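# Remove stained block from upright row, lay it flat, close gap

## Task

Pull the yellow-brown stained block out of the row of blocks standing on edge and lay it down flat on an empty part of the bench, clear of the row; then push the grey blocks together so they stand face to face with no gap; finally open the gripper(s) and move the arms away.

## Robot and tools

Robot: two arms, left_arm and right_arm, each ending in a two-finger parallel gripper. All poses live in one scene frame: origin on the table top midway between the arms, +x out over the table, +z up, left_arm on the +y side. The names left and right do not refer to image sides. Arm bases: left_arm at (+0.005, +0.300, 0) with quat_wxyz (+0.996, 0, 0, -0.094); right_arm at (-0.031, -0.278, 0) with quat_wxyz (+0.997, 0, 0, -0.082).

Gripper: fingers point along the gripper's own +z axis and close along its y axis. end_effector_position is the spot between the finger pads, roughly 1 cm short of the fingertips. Opening runs from -1 (closed) to +1 (fully open, 0.094 m).

Row format (used by both execute_actions and move): one flat list of 16 numbers covering both arms, even when only one moves. Order: left_arm x, y, z, qw, qx, qy, qz, opening, then right_arm x, y, z, qw, qx, qy, qz, opening. x, y, z are an absolute target position in metres in the scene frame; the quaternion is an absolute target orientation, w first, in the scene frame; opening is on the -1..+1 scale. These are poses to go to, not offsets. To keep an arm still, resend the exact pose and opening it had in the last result before it stopped; to keep an orientation fixed, repeat the same quaternion every row rather than copying the drifting reported one.

execute_actions(actions): a list of up to 15 actions; each action is a list of up to 15 rows, one row per control step (1/30 s). An action always lasts 15 steps (0.5 s); a short table repeats its final row. Each step the commanded pose is clipped to at most 70 mm and 16 degrees from the measured pose, so far targets take several actions. An action is refused for both arms if a target lies more than 0.6 m from that gripper's current position along any of its axes; if the first action fails that check or any action is malformed, nothing runs. An empty list just returns state and images.

move(target, speed, blocking): target is one 16-number row as above. Both grippers travel in straight lines that finish together, lasting 0.5 to 10 s (cut off at 10 s). speed is the path top speed in m/s, 0.002 to 0.5, default 0.25; rotation is capped at twice that in rad/s. Openings are sent at the start. Paths ignore obstacles and the other arm, and the real hand may lag, stray, or overshoot the speed. blocking=false returns after 0.5 s while motion continues; then use wait or stop before sending more motion. The result adds a move: line with the ending (done, off_target, moving, held, fault) and limits (paced = pose clipped; held = some steps blocked, after which the arm may speed up), plus each gripper's distance to its target.

wait(seconds): 0 to 10 s, arms hold their last command; returns early if a running move ends. stop: brakes a running move (needs braking room); fingers keep moving. zoom_image(camera, region): camera is cam_high, cam_left_wrist or cam_right_wrist; region [x0, y0, x1, y1] in image pixels, top-left origin, at most 504x504. read_manual(section) returns licence texts only. finished_scene(scene) ends the scene for good once the goal holds; scene is 1 or 2.

Results: the state line 'left_arm: … | right_arm: …' gives each gripper's position and quaternion (reported position can be off, more at long reach). 'Hand target' lines show where the controller is currently steering. grip_measured is the finger opening on the command scale; the last Joint positions entry is the opening in metres (each reading may be about 1 mm off). 'pose unreachable' means a clearance check altered or blocked that arm's command. Step readings list positions at some steps; HELD marks steps where that arm was held back. FAULT and MOTOR HOT / OVER-TEMPERATURE FAULT lines report stops and heating (warning from 75 °C, stop at 90 °C, the arm drops at 100 °C). Motions often end a centimetre or more low or off target.

Gripping: command an opening below grip_measured to hold; about 0.03 below grips firmly. Holding loads heats motors, so don't hold longer than needed.

Joint ranges (rad), base to wrist: -2.618..3.054, 0..3.142, 0..3.142, -1.571..1.571, -1.571..1.571, -2.094..2.094.

Cameras: cam_high (fixed overhead, 504x504) and two wrist cameras, each 504x504, with calibration lines given; use them to find the stained block and check the row.

Avoid: knocking or placing anything off the table (fails the task), letting the arms collide or press on each other, dropping the block, fast hits or driving targets deep past contact (harder pushes). Occasional external tugs may disturb held or loose items. Faster completion with smooth, low-effort motion is better.

Each tool is called after "Request:" as name([rows], argument=value, ...), one row to a line, values as JSON.

## Session

Request:
execute_actions(actions=[])

Scene clock: 0.00 s.
left_arm: end_effector_position=(+0.3239, -0.2127, +0.1411) grip_measured=+1.000 end_effector_quat_wxyz=(+0.605, +0.335, +0.665, -0.283) | right_arm: end_effector_position=(+0.3345, -0.5635, +0.1782) grip_measured=+1.000 end_effector_quat_wxyz=(+0.605, +0.439, +0.632, -0.204)
Joint positions: left_arm=[-0.873  2.175  1.208  0.858 -0.156  0.012  0.094] | right_arm=[-0.345  1.618  0.705  0.711  0.415  0.365  0.094]
Joint velocities: left_arm=[-0.012  0.022 -0.007 -0.066  0.022  0.022  0.   ] | right_arm=[-0.002 -0.017 -0.007  0.022 -0.007  0.007  0.   ]
Hand target (left_arm): +0.324, -0.213, +0.140; +0.602, +0.335, +0.667, -0.282
Hand target (right_arm): +0.335, -0.564, +0.184; +0.610, +0.438, +0.628, -0.205

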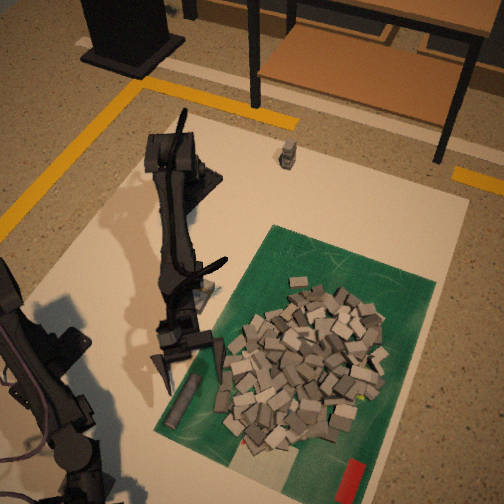

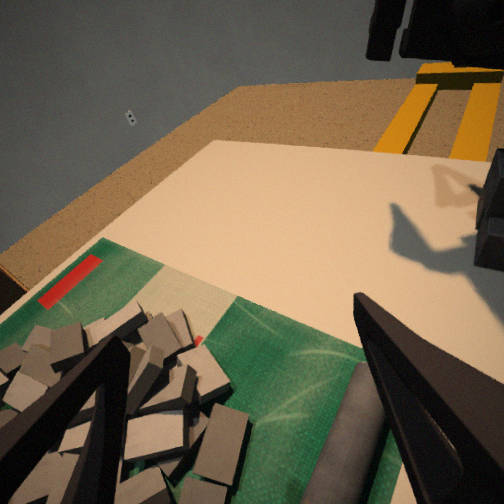

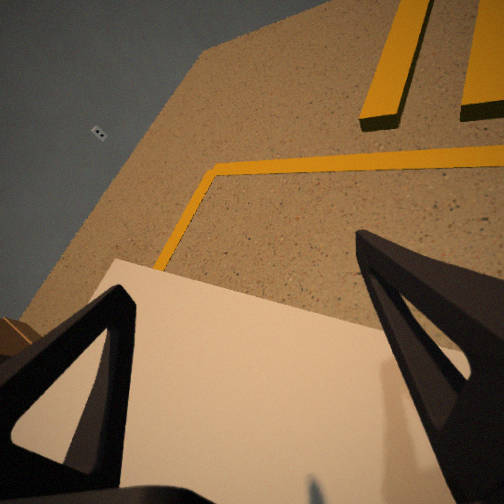

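Request:
move(target=[0.2,0.4,0.3,0,1,0,0,1, 0.3345,-0.5635,0.1782,0.605,0.439,0.632,-0.204,1])

Request:
zoom_image(camera="cam_high", region=[120,200,300,380])

Scene clock: 7.20 s.
left_arm: end_effector_position=(+0.2050, +0.3923, +0.2981) grip_measured=+1.000 end_effector_quat_wxyz=(-0.179, +0.797, +0.477, +0.323) | right_arm: end_effector_position=(+0.3345, -0.5635, +0.1782) grip_measured=+1.000 end_effector_quat_wxyz=(+0.605, +0.439, +0.632, -0.204)
Joint positions: left_arm=[ 0.082  1.113  1.45  -1.541 -0.679  2.087  0.094] | right_arm=[-0.345  1.618  0.705  0.711  0.415  0.365  0.094]
Joint velocities: left_arm=[-0.032  0.012 -0.007  0.051  0.007 -0.11   0.   ] | right_arm=[-0.017 -0.002  0.012 -0.037  0.066 -0.081  0.   ]
Hand target (left_arm): +0.195, +0.395, +0.298; -0.191, +0.798, +0.471, +0.323
Hand target (right_arm): +0.335, -0.564, +0.178; +0.605, +0.439, +0.632, -0.204
Off the commanded pose (left_arm): 0.009 m, 74 deg; orientation clipped at the last step of the last action.
Off the commanded pose (right_arm): 0.000 m, 0 deg.
joint sent to its limit (left arm) — the command would take joint 4 (wrist pitch) past its lower limit and joint 6 (wrist roll) past its upper limit, so those joints were sent only as far as their limits.
move: off_target (left_arm); limits=paced
camera_calibration (this result's frames):
cam_left_wrist: T_world_to_cam=[[-0.812657, 0.564791, 0.143523, -0.107175], [0.205961, 0.0479799, 0.977383, -0.321566], [0.545131, 0.823838, -0.155316, -0.280027], [0, 0, 0, 1]] pos_world=[0.131785, 0.306657, 0.286183]

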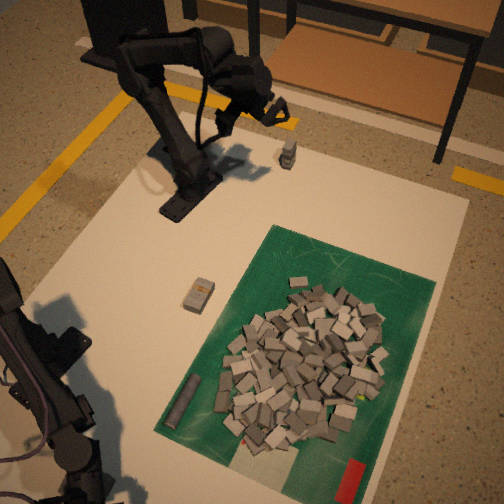

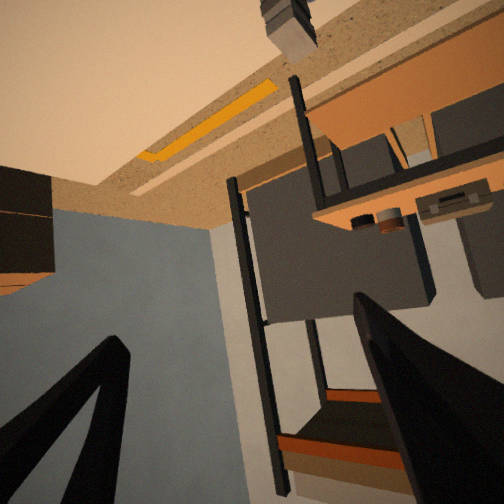

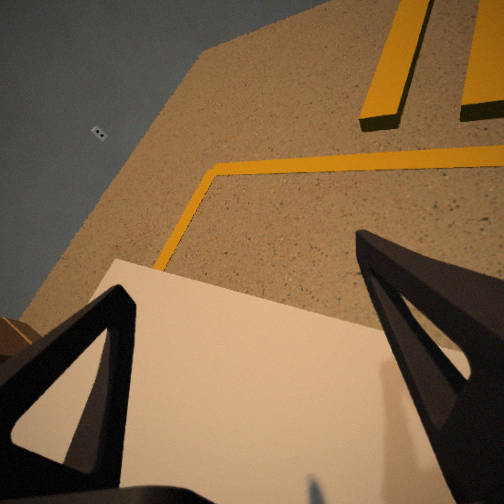

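Region (120, 200, 300, 380) of cam_high's 504x504 image, scaled by 2.800, with more detail than that image has.

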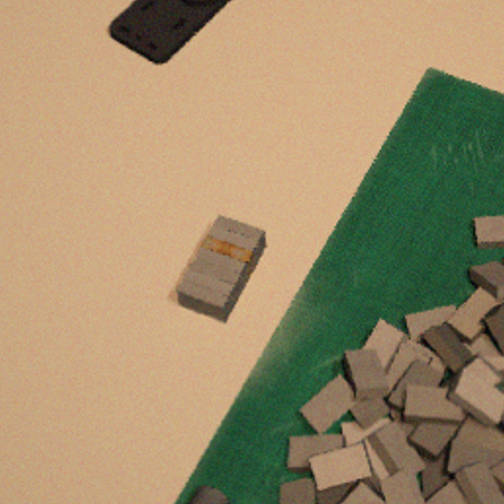

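Request:
move(target=[0.13,0.06,0.2,0,0,1,0,1, 0.3345,-0.5635,0.1782,0.605,0.439,0.632,-0.204,1])

Scene clock: 13.07 s.
left_arm: end_effector_position=(+0.1326, +0.0658, +0.1967) grip_measured=+1.000 end_effector_quat_wxyz=(+0.007, -0.001, +1.000, -0.011) | right_arm: end_effector_position=(+0.3345, -0.5635, +0.1782) grip_measured=+1.000 end_effector_quat_wxyz=(+0.605, +0.439, +0.632, -0.204)
Joint positions: left_arm=[-0.887  1.558  1.568 -1.556 -0.002 -1.077  0.094] | right_arm=[-0.345  1.618  0.705  0.711  0.415  0.365  0.094]
Joint velocities: left_arm=[-0.007  0.002 -0.002  0.007 -0.037 -0.066  0.   ] | right_arm=[-0.012 -0.002  0.007  0.007  0.066 -0.007  0.   ]
Hand target (left_arm): +0.132, +0.061, +0.201; +0.006, -0.002, +1.000, -0.017
Hand target (right_arm): +0.335, -0.564, +0.178; +0.605, +0.439, +0.632, -0.204
Off the commanded pose (left_arm): 0.007 m, 1 deg.
Off the commanded pose (right_arm): 0.000 m, 0 deg.
joint sent to its limit (left arm) — the command would take joint 4 (wrist pitch) past its lower limit, so that joint was sent only as far as its limit.
move: done; limits=paced
camera_calibration (this result's frames):
cam_left_wrist: T_world_to_cam=[[-0.189622, -0.979634, 0.0660371, 0.0671747], [-0.779823, 0.19113, 0.596109, 0.00439896], [-0.59659, 0.0615384, -0.800183, 0.341126], [0, 0, 0, 1]] pos_world=[0.219681, 0.0439735, 0.265905]

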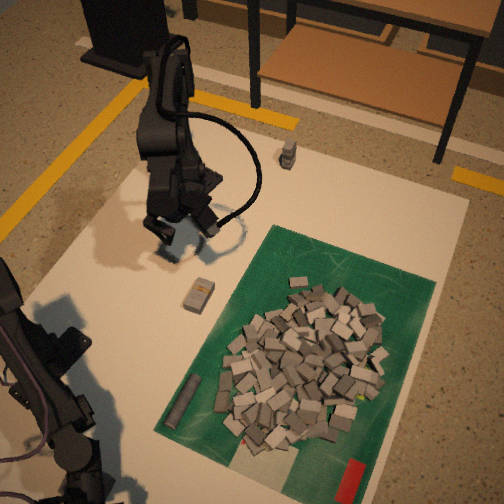

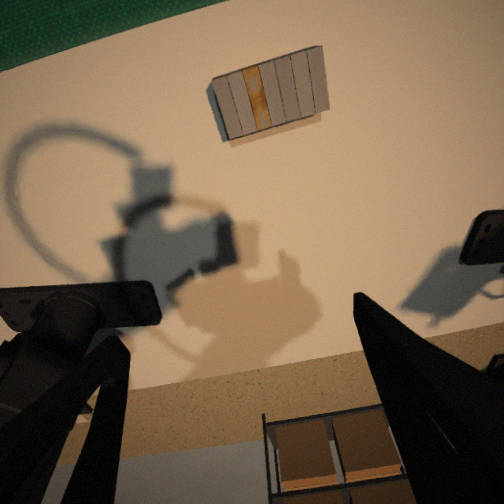

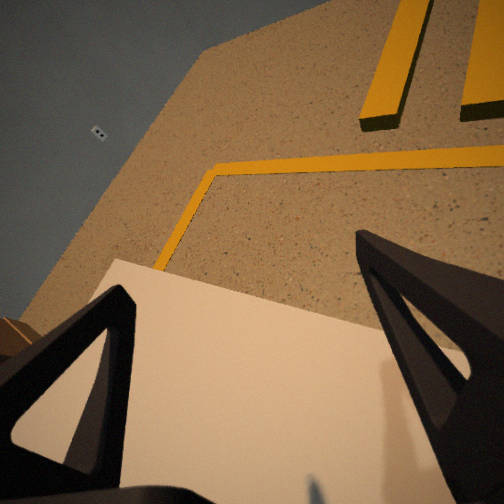

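Request:
move(target=[0.23,0.08,0.06,0,0,1,0,1, 0.3345,-0.5635,0.1782,0.605,0.439,0.632,-0.204,1])

Request:
move(target=[0.23,0.08,0.022,0,0,1,0,1, 0.3345,-0.5635,0.1782,0.605,0.439,0.632,-0.204,1], speed=0.08)

Scene clock: 15.57 s.
left_arm: end_effector_position=(+0.2296, +0.0800, +0.0647) grip_measured=+1.000 end_effector_quat_wxyz=(+0.004, -0.002, +1.000, -0.004) | right_arm: end_effector_position=(+0.3345, -0.5635, +0.1782) grip_measured=+1.000 end_effector_quat_wxyz=(+0.605, +0.439, +0.632, -0.204)
Joint positions: left_arm=[-0.589  1.757  1.256 -1.06  -0.    -0.782  0.094] | right_arm=[-0.345  1.618  0.705  0.711  0.415  0.365  0.094]
Joint velocities: left_arm=[-0.007 -0.017 -0.002 -0.007  0.007 -0.081  0.   ] | right_arm=[-0.002  0.002 -0.007 -0.007 -0.037  0.022  0.   ]
Hand target (left_arm): +0.229, +0.082, +0.060; +0.001, -0.000, +1.000, -0.002
Hand target (right_arm): +0.335, -0.564, +0.178; +0.605, +0.439, +0.632, -0.204
Off the commanded pose (left_arm): 0.005 m, 1 deg.
Off the commanded pose (right_arm): 0.000 m, 0 deg.
move: done
camera_calibration (this result's frames):
cam_left_wrist: T_world_to_cam=[[-0.186643, -0.980972, 0.0534722, 0.10841], [-0.7768, 0.180681, 0.603271, 0.155738], [-0.601453, 0.0710592, -0.795741, 0.292567], [0, 0, 0, 1]] pos_world=[0.317177, 0.0574184, 0.133059]

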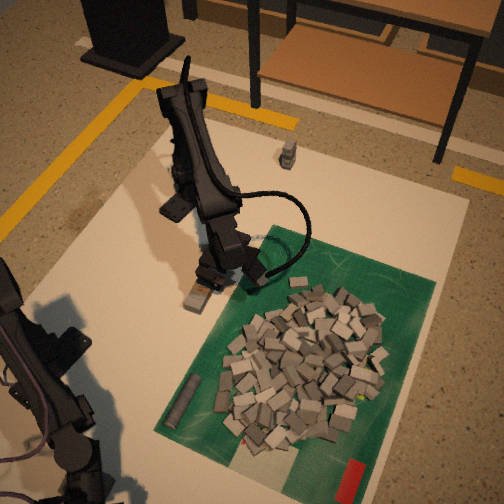

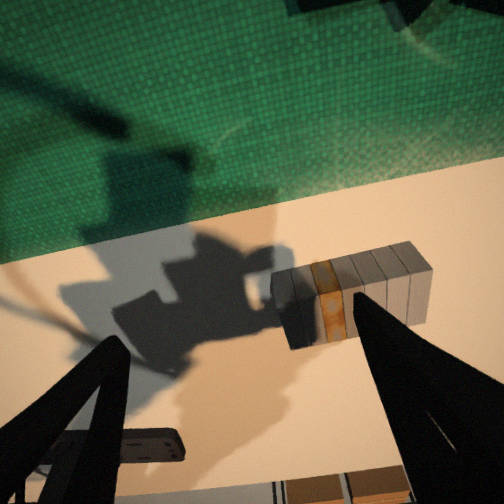

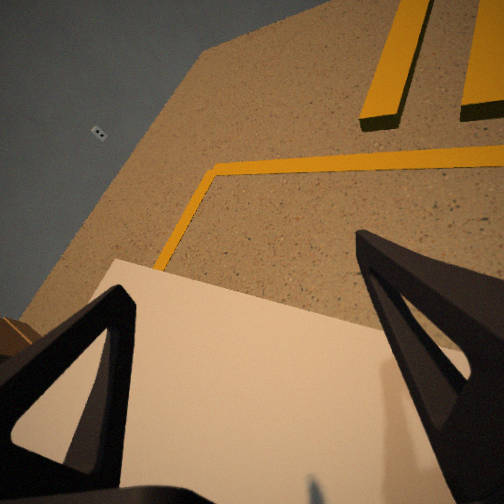

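Scene clock: 16.60 s.
left_arm: end_effector_position=(+0.2322, +0.0775, +0.0291) grip_measured=+1.000 end_effector_quat_wxyz=(+0.006, -0.002, +1.000, -0.006) | right_arm: end_effector_position=(+0.3345, -0.5635, +0.1782) grip_measured=+1.000 end_effector_quat_wxyz=(+0.605, +0.439, +0.632, -0.204)
Joint positions: left_arm=[-0.589  1.808  1.17  -0.917 -0.    -0.782  0.094] | right_arm=[-0.345  1.618  0.705  0.711  0.415  0.365  0.094]
Joint velocities: left_arm=[ 0.007 -0.007  0.012  0.051 -0.007  0.007  0.   ] | right_arm=[-0.002 -0.002  0.017 -0.051 -0.022 -0.066  0.   ]
Hand target (left_arm): +0.230, +0.080, +0.022; +0.000, -0.000, +1.000, -0.000
Hand target (right_arm): +0.335, -0.564, +0.178; +0.605, +0.439, +0.632, -0.204
Off the commanded pose (left_arm): 0.008 m, 1 deg.
Off the commanded pose (right_arm): 0.000 m, 0 deg.
move: done
camera_calibration (this result's frames):
cam_left_wrist: T_world_to_cam=[[-0.186868, -0.98075, 0.0566482, 0.108298], [-0.779252, 0.183095, 0.599369, 0.180103], [-0.598203, 0.0678593, -0.798466, 0.265506], [0, 0, 0, 1]] pos_world=[0.319409, 0.0552203, 0.0979145]

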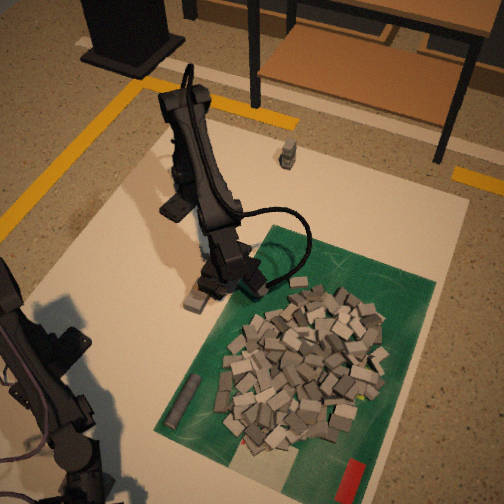

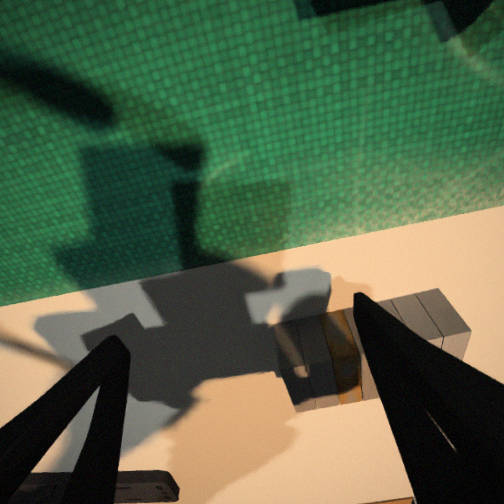

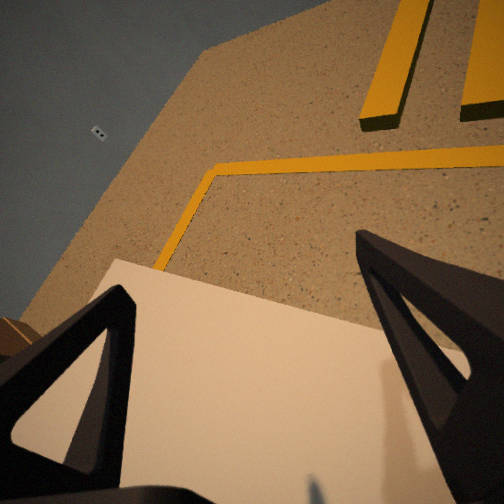

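Request:
move(target=[0.225,0.085,0.014,0,0,1,0,1, 0.3345,-0.5635,0.1782,0.605,0.439,0.632,-0.204,1], speed=0.05)

Request:
move(target=[0.19,0.085,0.014,0,0,1,0,1, 0.3345,-0.5635,0.1782,0.605,0.439,0.632,-0.204,1], speed=0.03)

Scene clock: 21.13 s.
left_arm: end_effector_position=(+0.2268, +0.0827, +0.0184) grip_measured=+1.000 end_effector_quat_wxyz=(+0.002, -0.002, +1.000, -0.002) | right_arm: end_effector_position=(+0.3345, -0.5635, +0.1782) grip_measured=+1.000 end_effector_quat_wxyz=(+0.605, +0.439, +0.632, -0.204)
Joint positions: left_arm=[-0.589  1.808  1.123 -0.881 -0.    -0.782  0.094] | right_arm=[-0.345  1.618  0.705  0.711  0.415  0.365  0.094]
Joint velocities: left_arm=[-0.007 -0.002  0.002  0.037 -0.007  0.051  0.   ] | right_arm=[ 0.007  0.007 -0.017 -0.081 -0.037 -0.007  0.   ]
Hand target (left_arm): +0.225, +0.085, +0.014; -0.000, -0.000, +1.000, +0.000
Hand target (right_arm): +0.335, -0.564, +0.178; +0.605, +0.439, +0.632, -0.204
Off the commanded pose (left_arm): 0.005 m, 0 deg.
Off the commanded pose (right_arm): 0.000 m, 0 deg.
move: done
camera_calibration (this result's frames):
cam_left_wrist: T_world_to_cam=[[-0.186459, -0.981153, 0.0507182, 0.113091], [-0.774662, 0.178576, 0.606638, 0.180643], [-0.604261, 0.0738236, -0.793359, 0.254186], [0, 0, 0, 1]] pos_world=[0.314619, 0.0599367, 0.0863403]

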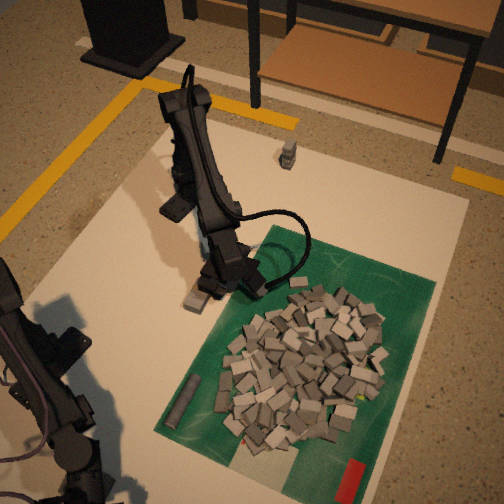

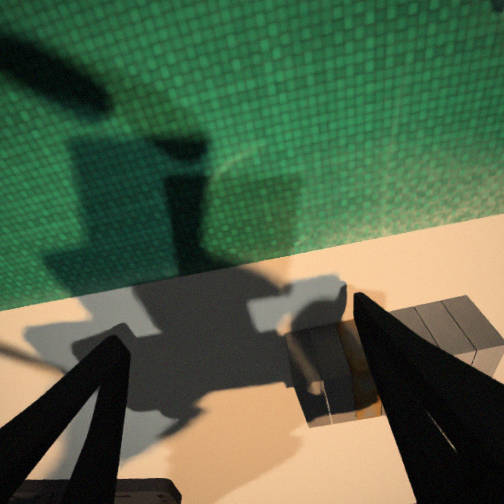

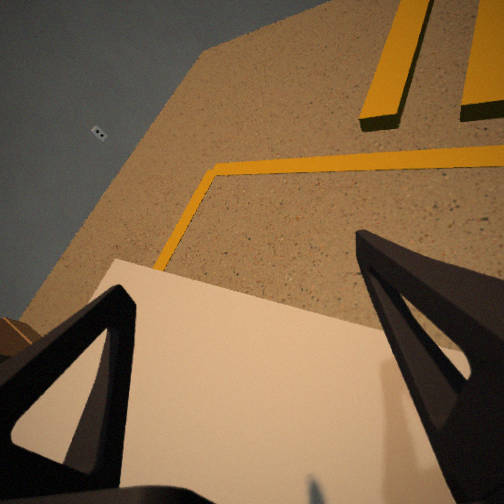

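Scene clock: 22.63 s.
left_arm: end_effector_position=(+0.2031, +0.0805, +0.0158) grip_measured=+1.000 end_effector_quat_wxyz=(+0.014, -0.009, +1.000, -0.005) | right_arm: end_effector_position=(+0.3345, -0.5635, +0.1782) grip_measured=+1.000 end_effector_quat_wxyz=(+0.605, +0.439, +0.632, -0.204)
Joint positions: left_arm=[-0.66   1.744  1.032 -0.835 -0.014 -0.865  0.094] | right_arm=[-0.345  1.618  0.705  0.711  0.415  0.365  0.094]
Joint velocities: left_arm=[-0.002  0.007 -0.002  0.022 -0.051 -0.081  0.   ] | right_arm=[ 0.017 -0.007 -0.017 -0.081  0.037  0.022  0.   ]
Hand target (left_arm): +0.190, +0.085, +0.014; -0.000, -0.000, +1.000, +0.001
Hand target (right_arm): +0.335, -0.564, +0.178; +0.605, +0.439, +0.632, -0.204
Off the commanded pose (left_arm): 0.014 m, 2 deg.
Off the commanded pose (right_arm): 0.000 m, 0 deg.
move: off_target (left_arm)
camera_calibration (this result's frames):
cam_left_wrist: T_world_to_cam=[[-0.175066, -0.983186, 0.0519292, 0.104407], [-0.79056, 0.171813, 0.587788, 0.168313], [-0.586827, 0.0618488, -0.807347, 0.2356], [0, 0, 0, 1]] pos_world=[0.289596, 0.0591615, 0.085857]

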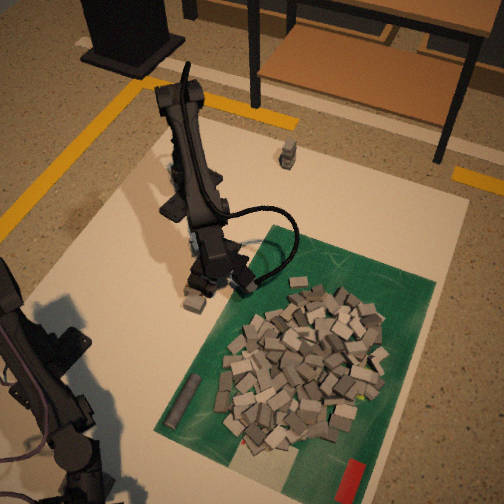

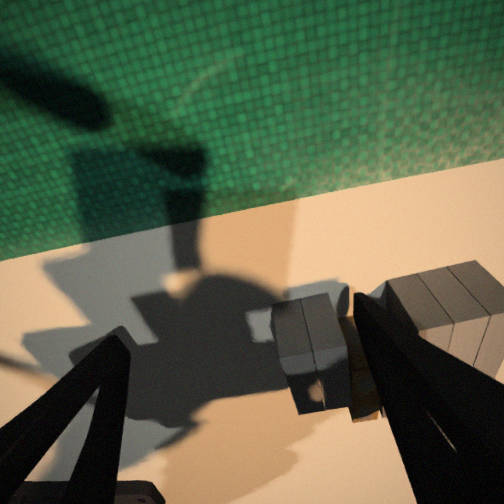

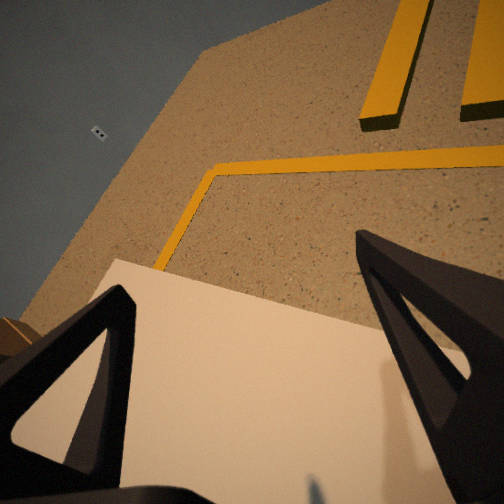

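Something is jamming; back off and look.

Request:
move(target=[0.24,0.085,0.10,0,0,1,0,1, 0.3345,-0.5635,0.1782,0.605,0.439,0.632,-0.204,1], speed=0.1)

Scene clock: 24.40 s.
left_arm: end_effector_position=(+0.2383, +0.0862, +0.0982) grip_measured=+1.000 end_effector_quat_wxyz=(+0.005, -0.001, +1.000, +0.001) | right_arm: end_effector_position=(+0.3345, -0.5635, +0.1782) grip_measured=+1.000 end_effector_quat_wxyz=(+0.605, +0.439, +0.632, -0.204)
Joint positions: left_arm=[-0.561  1.744  1.376 -1.198 -0.008 -0.75   0.094] | right_arm=[-0.345  1.618  0.705  0.711  0.415  0.365  0.094]
Joint velocities: left_arm=[-0.007 -0.002  0.007 -0.037 -0.022  0.007  0.   ] | right_arm=[ 0.012 -0.002  0.027 -0.022 -0.022 -0.037  0.   ]
Hand target (left_arm): +0.240, +0.085, +0.100; +0.001, -0.000, +1.000, -0.001
Hand target (right_arm): +0.335, -0.564, +0.178; +0.605, +0.439, +0.632, -0.204
Off the commanded pose (left_arm): 0.003 m, 1 deg.
Off the commanded pose (right_arm): 0.000 m, 0 deg.
move: done
camera_calibration (this result's frames):
cam_left_wrist: T_world_to_cam=[[-0.189672, -0.980871, 0.0437793, 0.116011], [-0.777488, 0.177275, 0.603395, 0.141528], [-0.599614, 0.0804093, -0.79624, 0.322782], [0, 0, 0, 1]] pos_world=[0.325585, 0.0627474, 0.166536]

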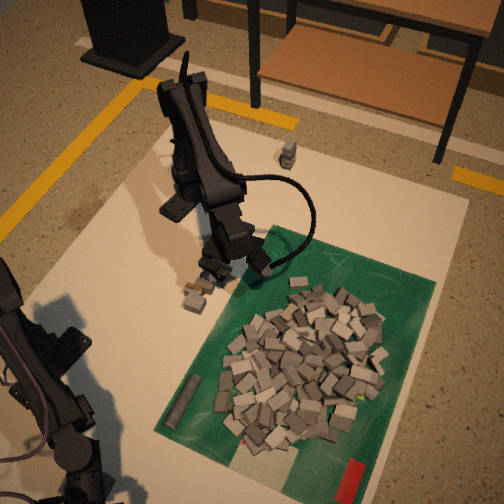

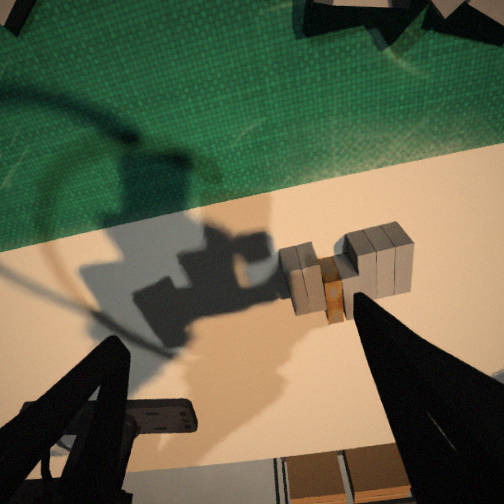

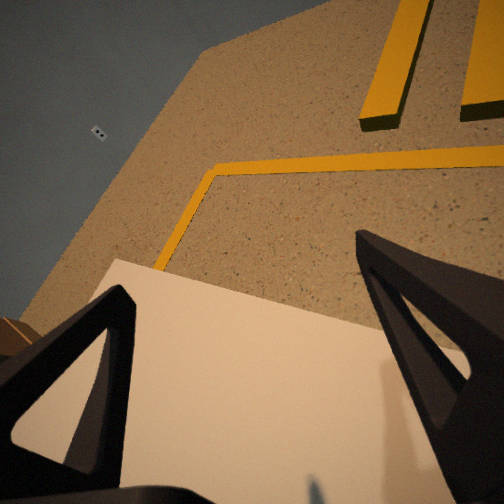

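Request:
move(target=[0.225,0.092,0.018,0,0,1,0,1, 0.3345,-0.5635,0.1782,0.605,0.439,0.632,-0.204,1], speed=0.08)

Request:
move(target=[0.17,0.093,0.018,0,0,1,0,1, 0.3345,-0.5635,0.1782,0.605,0.439,0.632,-0.204,1], speed=0.03)

Scene clock: 26.43 s.
left_arm: end_effector_position=(+0.2295, +0.0925, +0.0251) grip_measured=+1.000 end_effector_quat_wxyz=(+0.008, -0.000, +1.000, -0.002) | right_arm: end_effector_position=(+0.3345, -0.5635, +0.1782) grip_measured=+1.000 end_effector_quat_wxyz=(+0.605, +0.439, +0.632, -0.204)
Joint positions: left_arm=[-0.565  1.771  1.107 -0.891 -0.008 -0.754  0.094] | right_arm=[-0.345  1.618  0.705  0.711  0.415  0.365  0.094]
Joint velocities: left_arm=[-0.012 -0.002 -0.002  0.007 -0.007  0.081  0.   ] | right_arm=[-0.012 -0.017 -0.017  0.037  0.051  0.051  0.   ]
Hand target (left_arm): +0.224, +0.093, +0.018; -0.000, +0.000, +1.000, +0.000
Hand target (right_arm): +0.335, -0.564, +0.178; +0.605, +0.439, +0.632, -0.204
Off the commanded pose (left_arm): 0.008 m, 1 deg.
Off the commanded pose (right_arm): 0.000 m, 0 deg.
move: done
camera_calibration (this result's frames):
cam_left_wrist: T_world_to_cam=[[-0.190764, -0.980382, 0.0496084, 0.123789], [-0.781708, 0.182285, 0.59641, 0.178365], [-0.593752, 0.074994, -0.801146, 0.258115], [0, 0, 0, 1]] pos_world=[0.3163, 0.0694898, 0.0942677]

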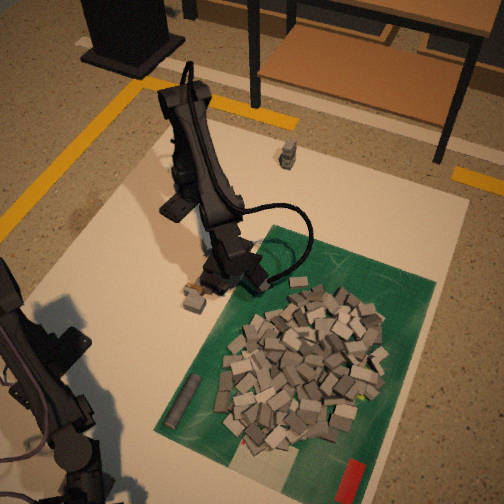

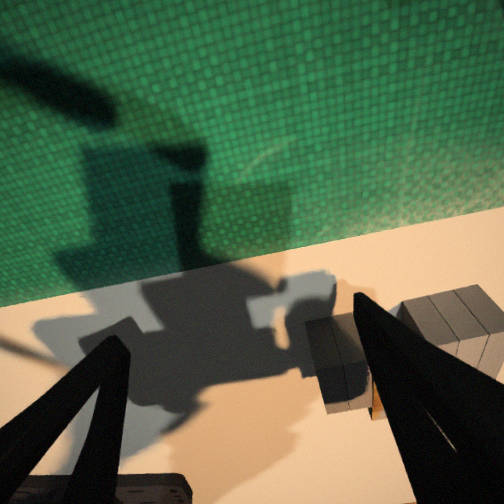

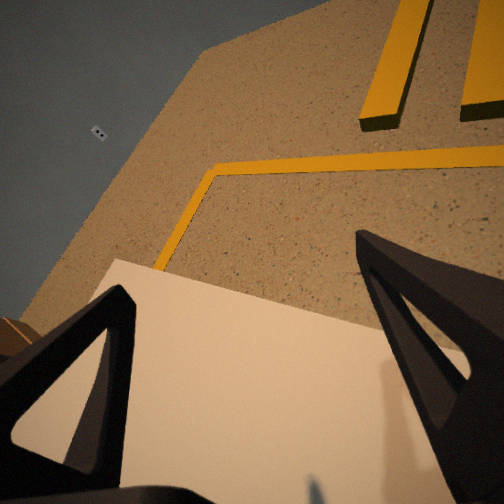

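Scene clock: 28.70 s.
left_arm: end_effector_position=(+0.1851, +0.0873, +0.0208) grip_measured=+1.000 end_effector_quat_wxyz=(+0.018, -0.009, +1.000, -0.005) | right_arm: end_effector_position=(+0.3345, -0.5635, +0.1782) grip_measured=+1.000 end_effector_quat_wxyz=(+0.605, +0.439, +0.632, -0.204)
Joint positions: left_arm=[-0.697  1.668  0.967 -0.839 -0.023 -0.903  0.094] | right_arm=[-0.345  1.618  0.705  0.711  0.415  0.365  0.094]
Joint velocities: left_arm=[-0.007 -0.032  0.002  0.037  0.037  0.022  0.   ] | right_arm=[ 0.007 -0.002  0.017 -0.037  0.022 -0.007  0.   ]
Hand target (left_arm): +0.171, +0.093, +0.018; -0.000, -0.000, +1.000, +0.001
Hand target (right_arm): +0.335, -0.564, +0.178; +0.605, +0.439, +0.632, -0.204
Off the commanded pose (left_arm): 0.016 m, 2 deg.
Off the commanded pose (right_arm): 0.000 m, 0 deg.
move: off_target (left_arm)
camera_calibration (this result's frames):
cam_left_wrist: T_world_to_cam=[[-0.174244, -0.983385, 0.0509188, 0.1076], [-0.796458, 0.171152, 0.579967, 0.151193], [-0.579046, 0.0605009, -0.813047, 0.22748], [0, 0, 0, 1]] pos_world=[0.270889, 0.0661727, 0.0917858]

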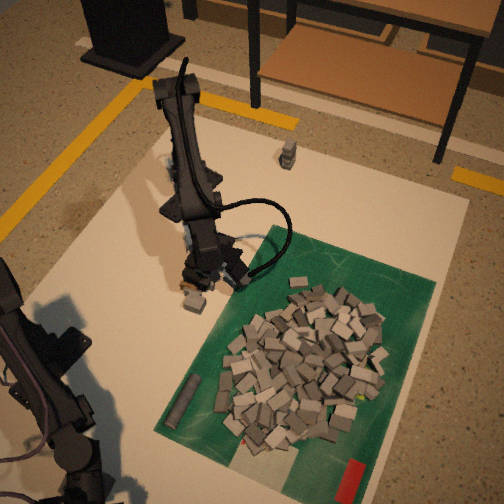

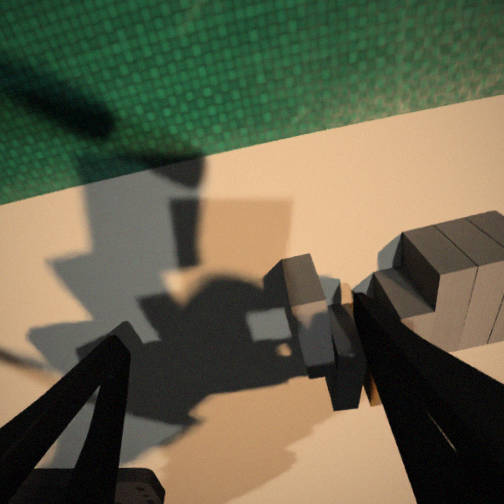

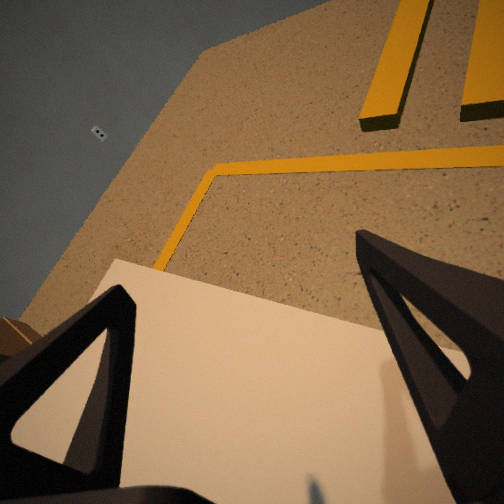

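Too far the other way this time.

Request:
move(target=[0.21,0.06,0.13,0,0,1,0,1, 0.3345,-0.5635,0.1782,0.605,0.439,0.632,-0.204,1], speed=0.1)

Request:
zoom_image(camera="cam_left_wrist", region=[180,130,430,380])

Scene clock: 30.87 s.
left_arm: end_effector_position=(+0.2087, +0.0609, +0.1283) grip_measured=+1.000 end_effector_quat_wxyz=(+0.005, +0.000, +1.000, +0.001) | right_arm: end_effector_position=(+0.3345, -0.5635, +0.1782) grip_measured=+1.000 end_effector_quat_wxyz=(+0.605, +0.439, +0.632, -0.204)
Joint positions: left_arm=[-0.684  1.728  1.477 -1.315 -0.008 -0.872  0.094] | right_arm=[-0.345  1.618  0.705  0.711  0.415  0.365  0.094]
Joint velocities: left_arm=[-0.012  0.007  0.007 -0.007 -0.022 -0.081  0.   ] | right_arm=[ 0.002  0.002  0.032  0.022 -0.081  0.066  0.   ]
Hand target (left_arm): +0.211, +0.060, +0.130; +0.000, -0.000, +1.000, -0.000
Hand target (right_arm): +0.335, -0.564, +0.178; +0.605, +0.439, +0.632, -0.204
Off the commanded pose (left_arm): 0.002 m, 1 deg.
Off the commanded pose (right_arm): 0.000 m, 0 deg.
move: done
camera_calibration (this result's frames):
cam_left_wrist: T_world_to_cam=[[-0.191162, -0.980528, 0.044962, 0.0844345], [-0.777026, 0.179158, 0.603435, 0.104695], [-0.59974, 0.0804173, -0.796144, 0.331066], [0, 0, 0, 1]] pos_world=[0.296045, 0.03741, 0.196603]

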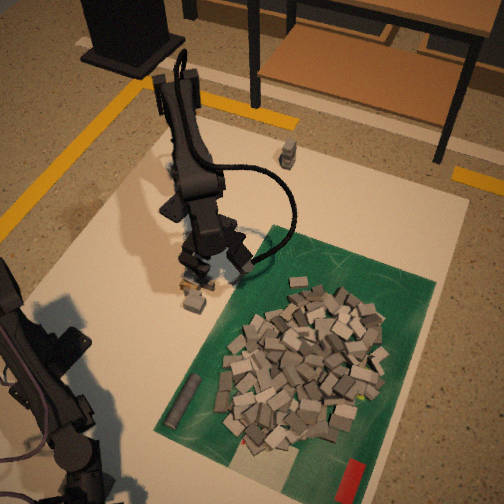

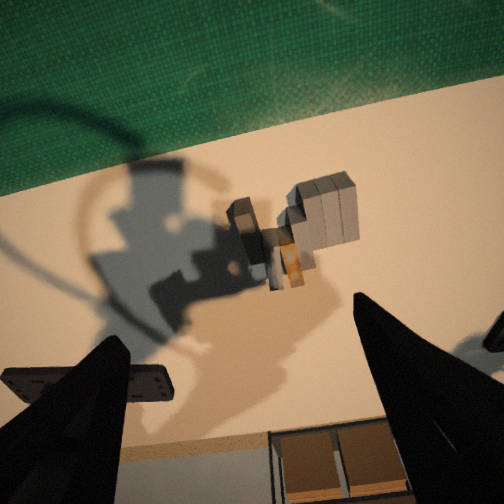

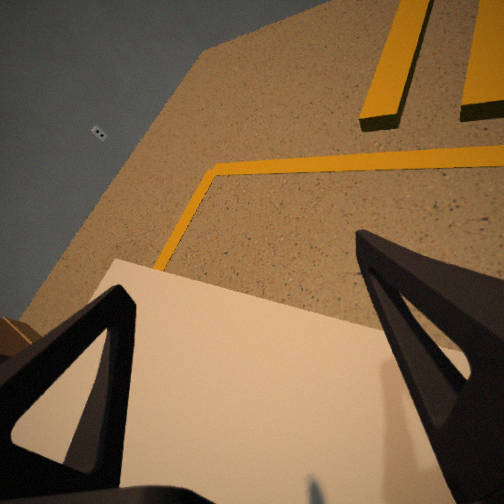

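Region (180, 130, 430, 380) of cam_left_wrist's 504x504 image, scaled by 2.016, with more detail than that image has.

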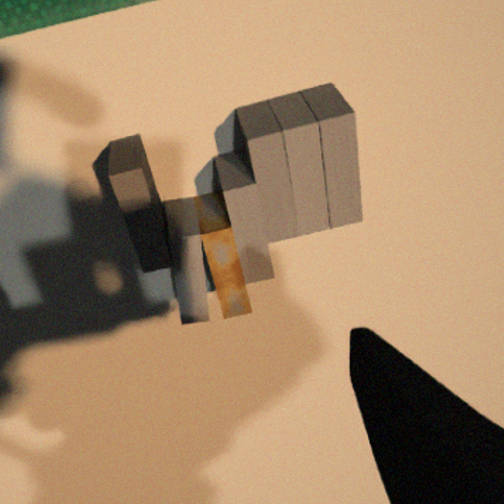

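Request:
move(target=[0.192,0.09,0.06,0,0,1,0,1, 0.3345,-0.5635,0.1782,0.605,0.439,0.632,-0.204,1], speed=0.1)

Request:
move(target=[0.19,0.09,0.016,0,0,1,0,1, 0.3345,-0.5635,0.1782,0.605,0.439,0.632,-0.204,1], speed=0.05)

Request:
move(target=[0.188,0.084,0.016,0,0,1,0,1, 0.3345,-0.5635,0.1782,0.605,0.439,0.632,-0.204,1], speed=0.02)

Scene clock: 33.10 s.
left_arm: end_effector_position=(+0.1914, +0.0889, +0.0573) grip_measured=+1.000 end_effector_quat_wxyz=(-0.003, +0.001, +1.000, +0.010) | right_arm: end_effector_position=(+0.3345, -0.5635, +0.1782) grip_measured=+1.000 end_effector_quat_wxyz=(+0.605, +0.439, +0.632, -0.204)
Joint positions: left_arm=[-0.667  1.671  1.126 -1.046 -0.008 -0.854  0.094] | right_arm=[-0.345  1.618  0.705  0.711  0.415  0.365  0.094]
Joint velocities: left_arm=[ 0.002 -0.002  0.007  0.066  0.051 -0.007  0.   ] | right_arm=[ 0.002 -0.017  0.002 -0.037  0.022 -0.007  0.   ]
Hand target (left_arm): +0.191, +0.090, +0.060; +0.000, +0.000, +1.000, +0.000
Hand target (right_arm): +0.335, -0.564, +0.178; +0.605, +0.439, +0.632, -0.204
Off the commanded pose (left_arm): 0.003 m, 1 deg.
Off the commanded pose (right_arm): 0.000 m, 0 deg.
move: done
camera_calibration (this result's frames):
cam_left_wrist: T_world_to_cam=[[-0.191685, -0.981004, 0.0298106, 0.112778], [-0.767012, 0.168683, 0.619063, 0.127118], [-0.612331, 0.0957997, -0.784776, 0.262311], [0, 0, 0, 1]] pos_world=[0.27974, 0.0640633, 0.123799]

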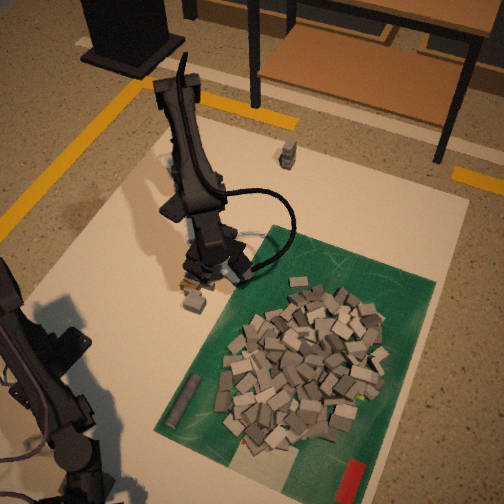

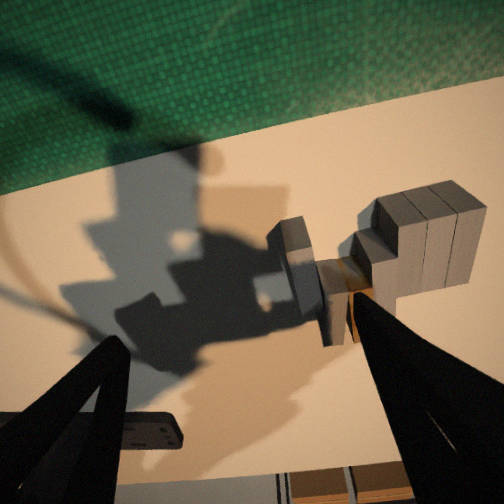

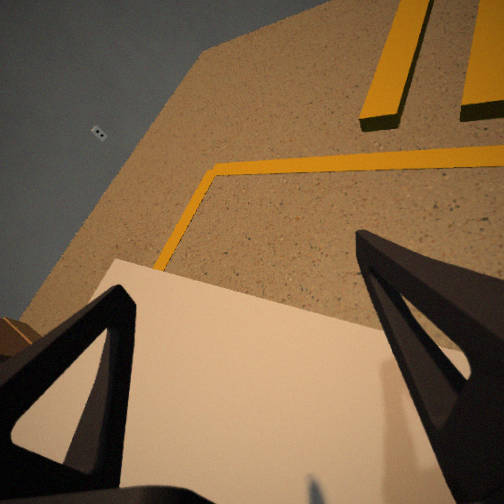

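Scene clock: 34.43 s.
left_arm: end_effector_position=(+0.1930, +0.0870, +0.0235) grip_measured=+1.000 end_effector_quat_wxyz=(+0.009, +0.001, +1.000, -0.005) | right_arm: end_effector_position=(+0.3345, -0.5635, +0.1782) grip_measured=+1.000 end_effector_quat_wxyz=(+0.605, +0.439, +0.632, -0.204)
Joint positions: left_arm=[-0.667  1.693  1.007 -0.865 -0.008 -0.854  0.094] | right_arm=[-0.345  1.618  0.705  0.711  0.415  0.365  0.094]
Joint velocities: left_arm=[-0.002  0.032  0.002  0.022 -0.007  0.007  0.   ] | right_arm=[-0.002 -0.017  0.007  0.066 -0.081 -0.051  0.   ]
Hand target (left_arm): +0.190, +0.090, +0.016; -0.000, +0.000, +1.000, -0.000
Hand target (right_arm): +0.335, -0.564, +0.178; +0.605, +0.439, +0.632, -0.204
Off the commanded pose (left_arm): 0.009 m, 1 deg.
Off the commanded pose (right_arm): 0.000 m, 0 deg.
move: done
camera_calibration (this result's frames):
cam_left_wrist: T_world_to_cam=[[-0.192743, -0.979763, 0.0539916, 0.11172], [-0.782329, 0.186649, 0.594242, 0.151603], [-0.592293, 0.0722965, -0.802472, 0.235498], [0, 0, 0, 1]] pos_world=[0.27962, 0.0641366, 0.0928604]

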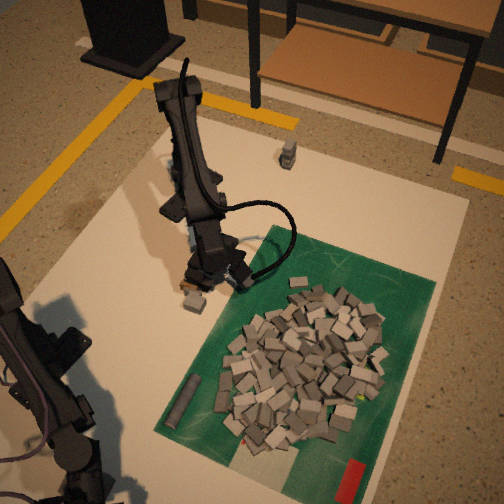

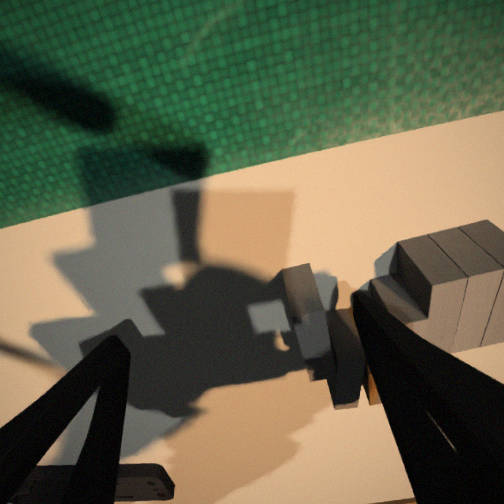

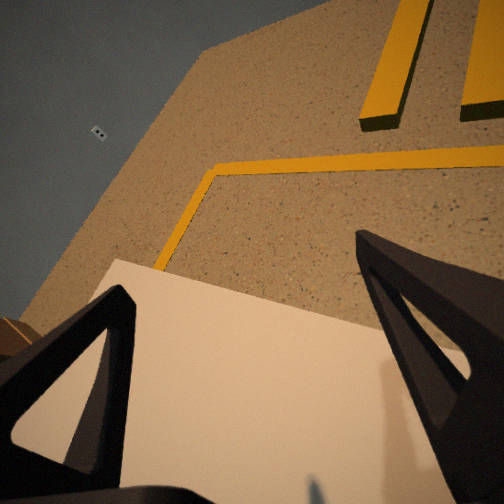

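Scene clock: 35.30 s.
left_arm: end_effector_position=(+0.1905, +0.0862, +0.0203) grip_measured=+1.000 end_effector_quat_wxyz=(+0.006, -0.000, +1.000, -0.001) | right_arm: end_effector_position=(+0.3345, -0.5635, +0.1782) grip_measured=+1.000 end_effector_quat_wxyz=(+0.605, +0.439, +0.632, -0.204)
Joint positions: left_arm=[-0.675  1.705  1.007 -0.864 -0.008 -0.864  0.094] | right_arm=[-0.345  1.618  0.705  0.711  0.415  0.365  0.094]
Joint velocities: left_arm=[ 0.002  0.007 -0.002 -0.11  -0.007 -0.022  0.   ] | right_arm=[ 0.002  0.002  0.002  0.081  0.037 -0.037  0.   ]
Hand target (left_arm): +0.188, +0.084, +0.016; +0.000, -0.000, +1.000, +0.000
Hand target (right_arm): +0.335, -0.564, +0.178; +0.605, +0.439, +0.632, -0.204
Off the commanded pose (left_arm): 0.005 m, 1 deg.
Off the commanded pose (right_arm): 0.000 m, 0 deg.
move: done
camera_calibration (this result's frames):
cam_left_wrist: T_world_to_cam=[[-0.190494, -0.980558, 0.0470889, 0.110401], [-0.778176, 0.180071, 0.601678, 0.151384], [-0.59846, 0.0779724, -0.797349, 0.23211], [0, 0, 0, 1]] pos_world=[0.277743, 0.0628963, 0.0887895]

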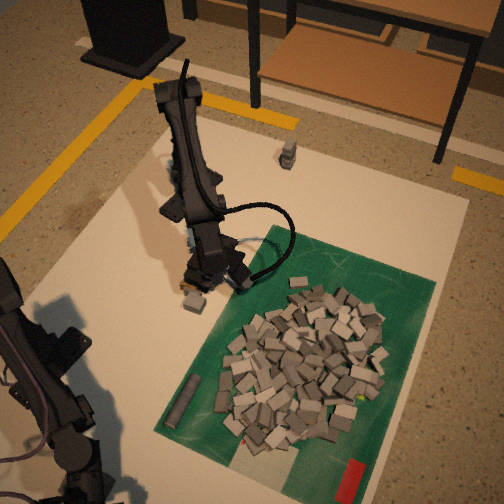

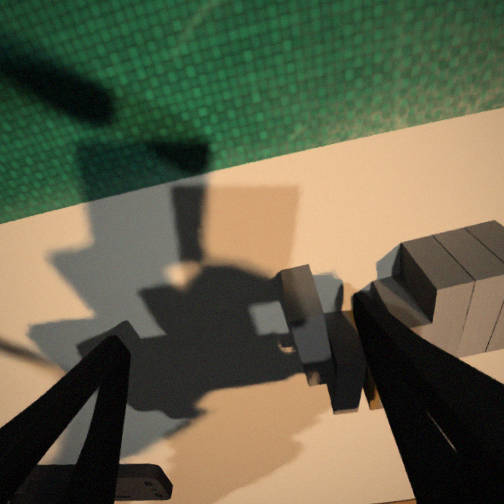

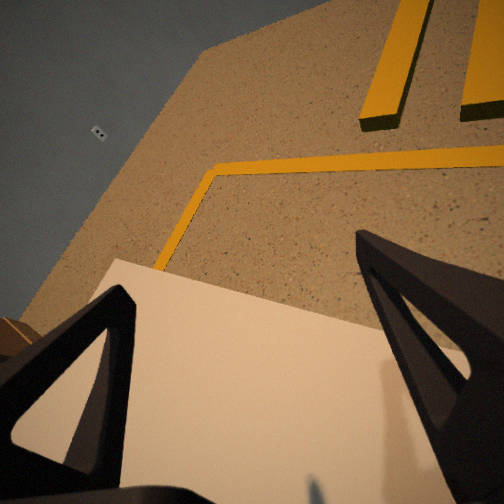

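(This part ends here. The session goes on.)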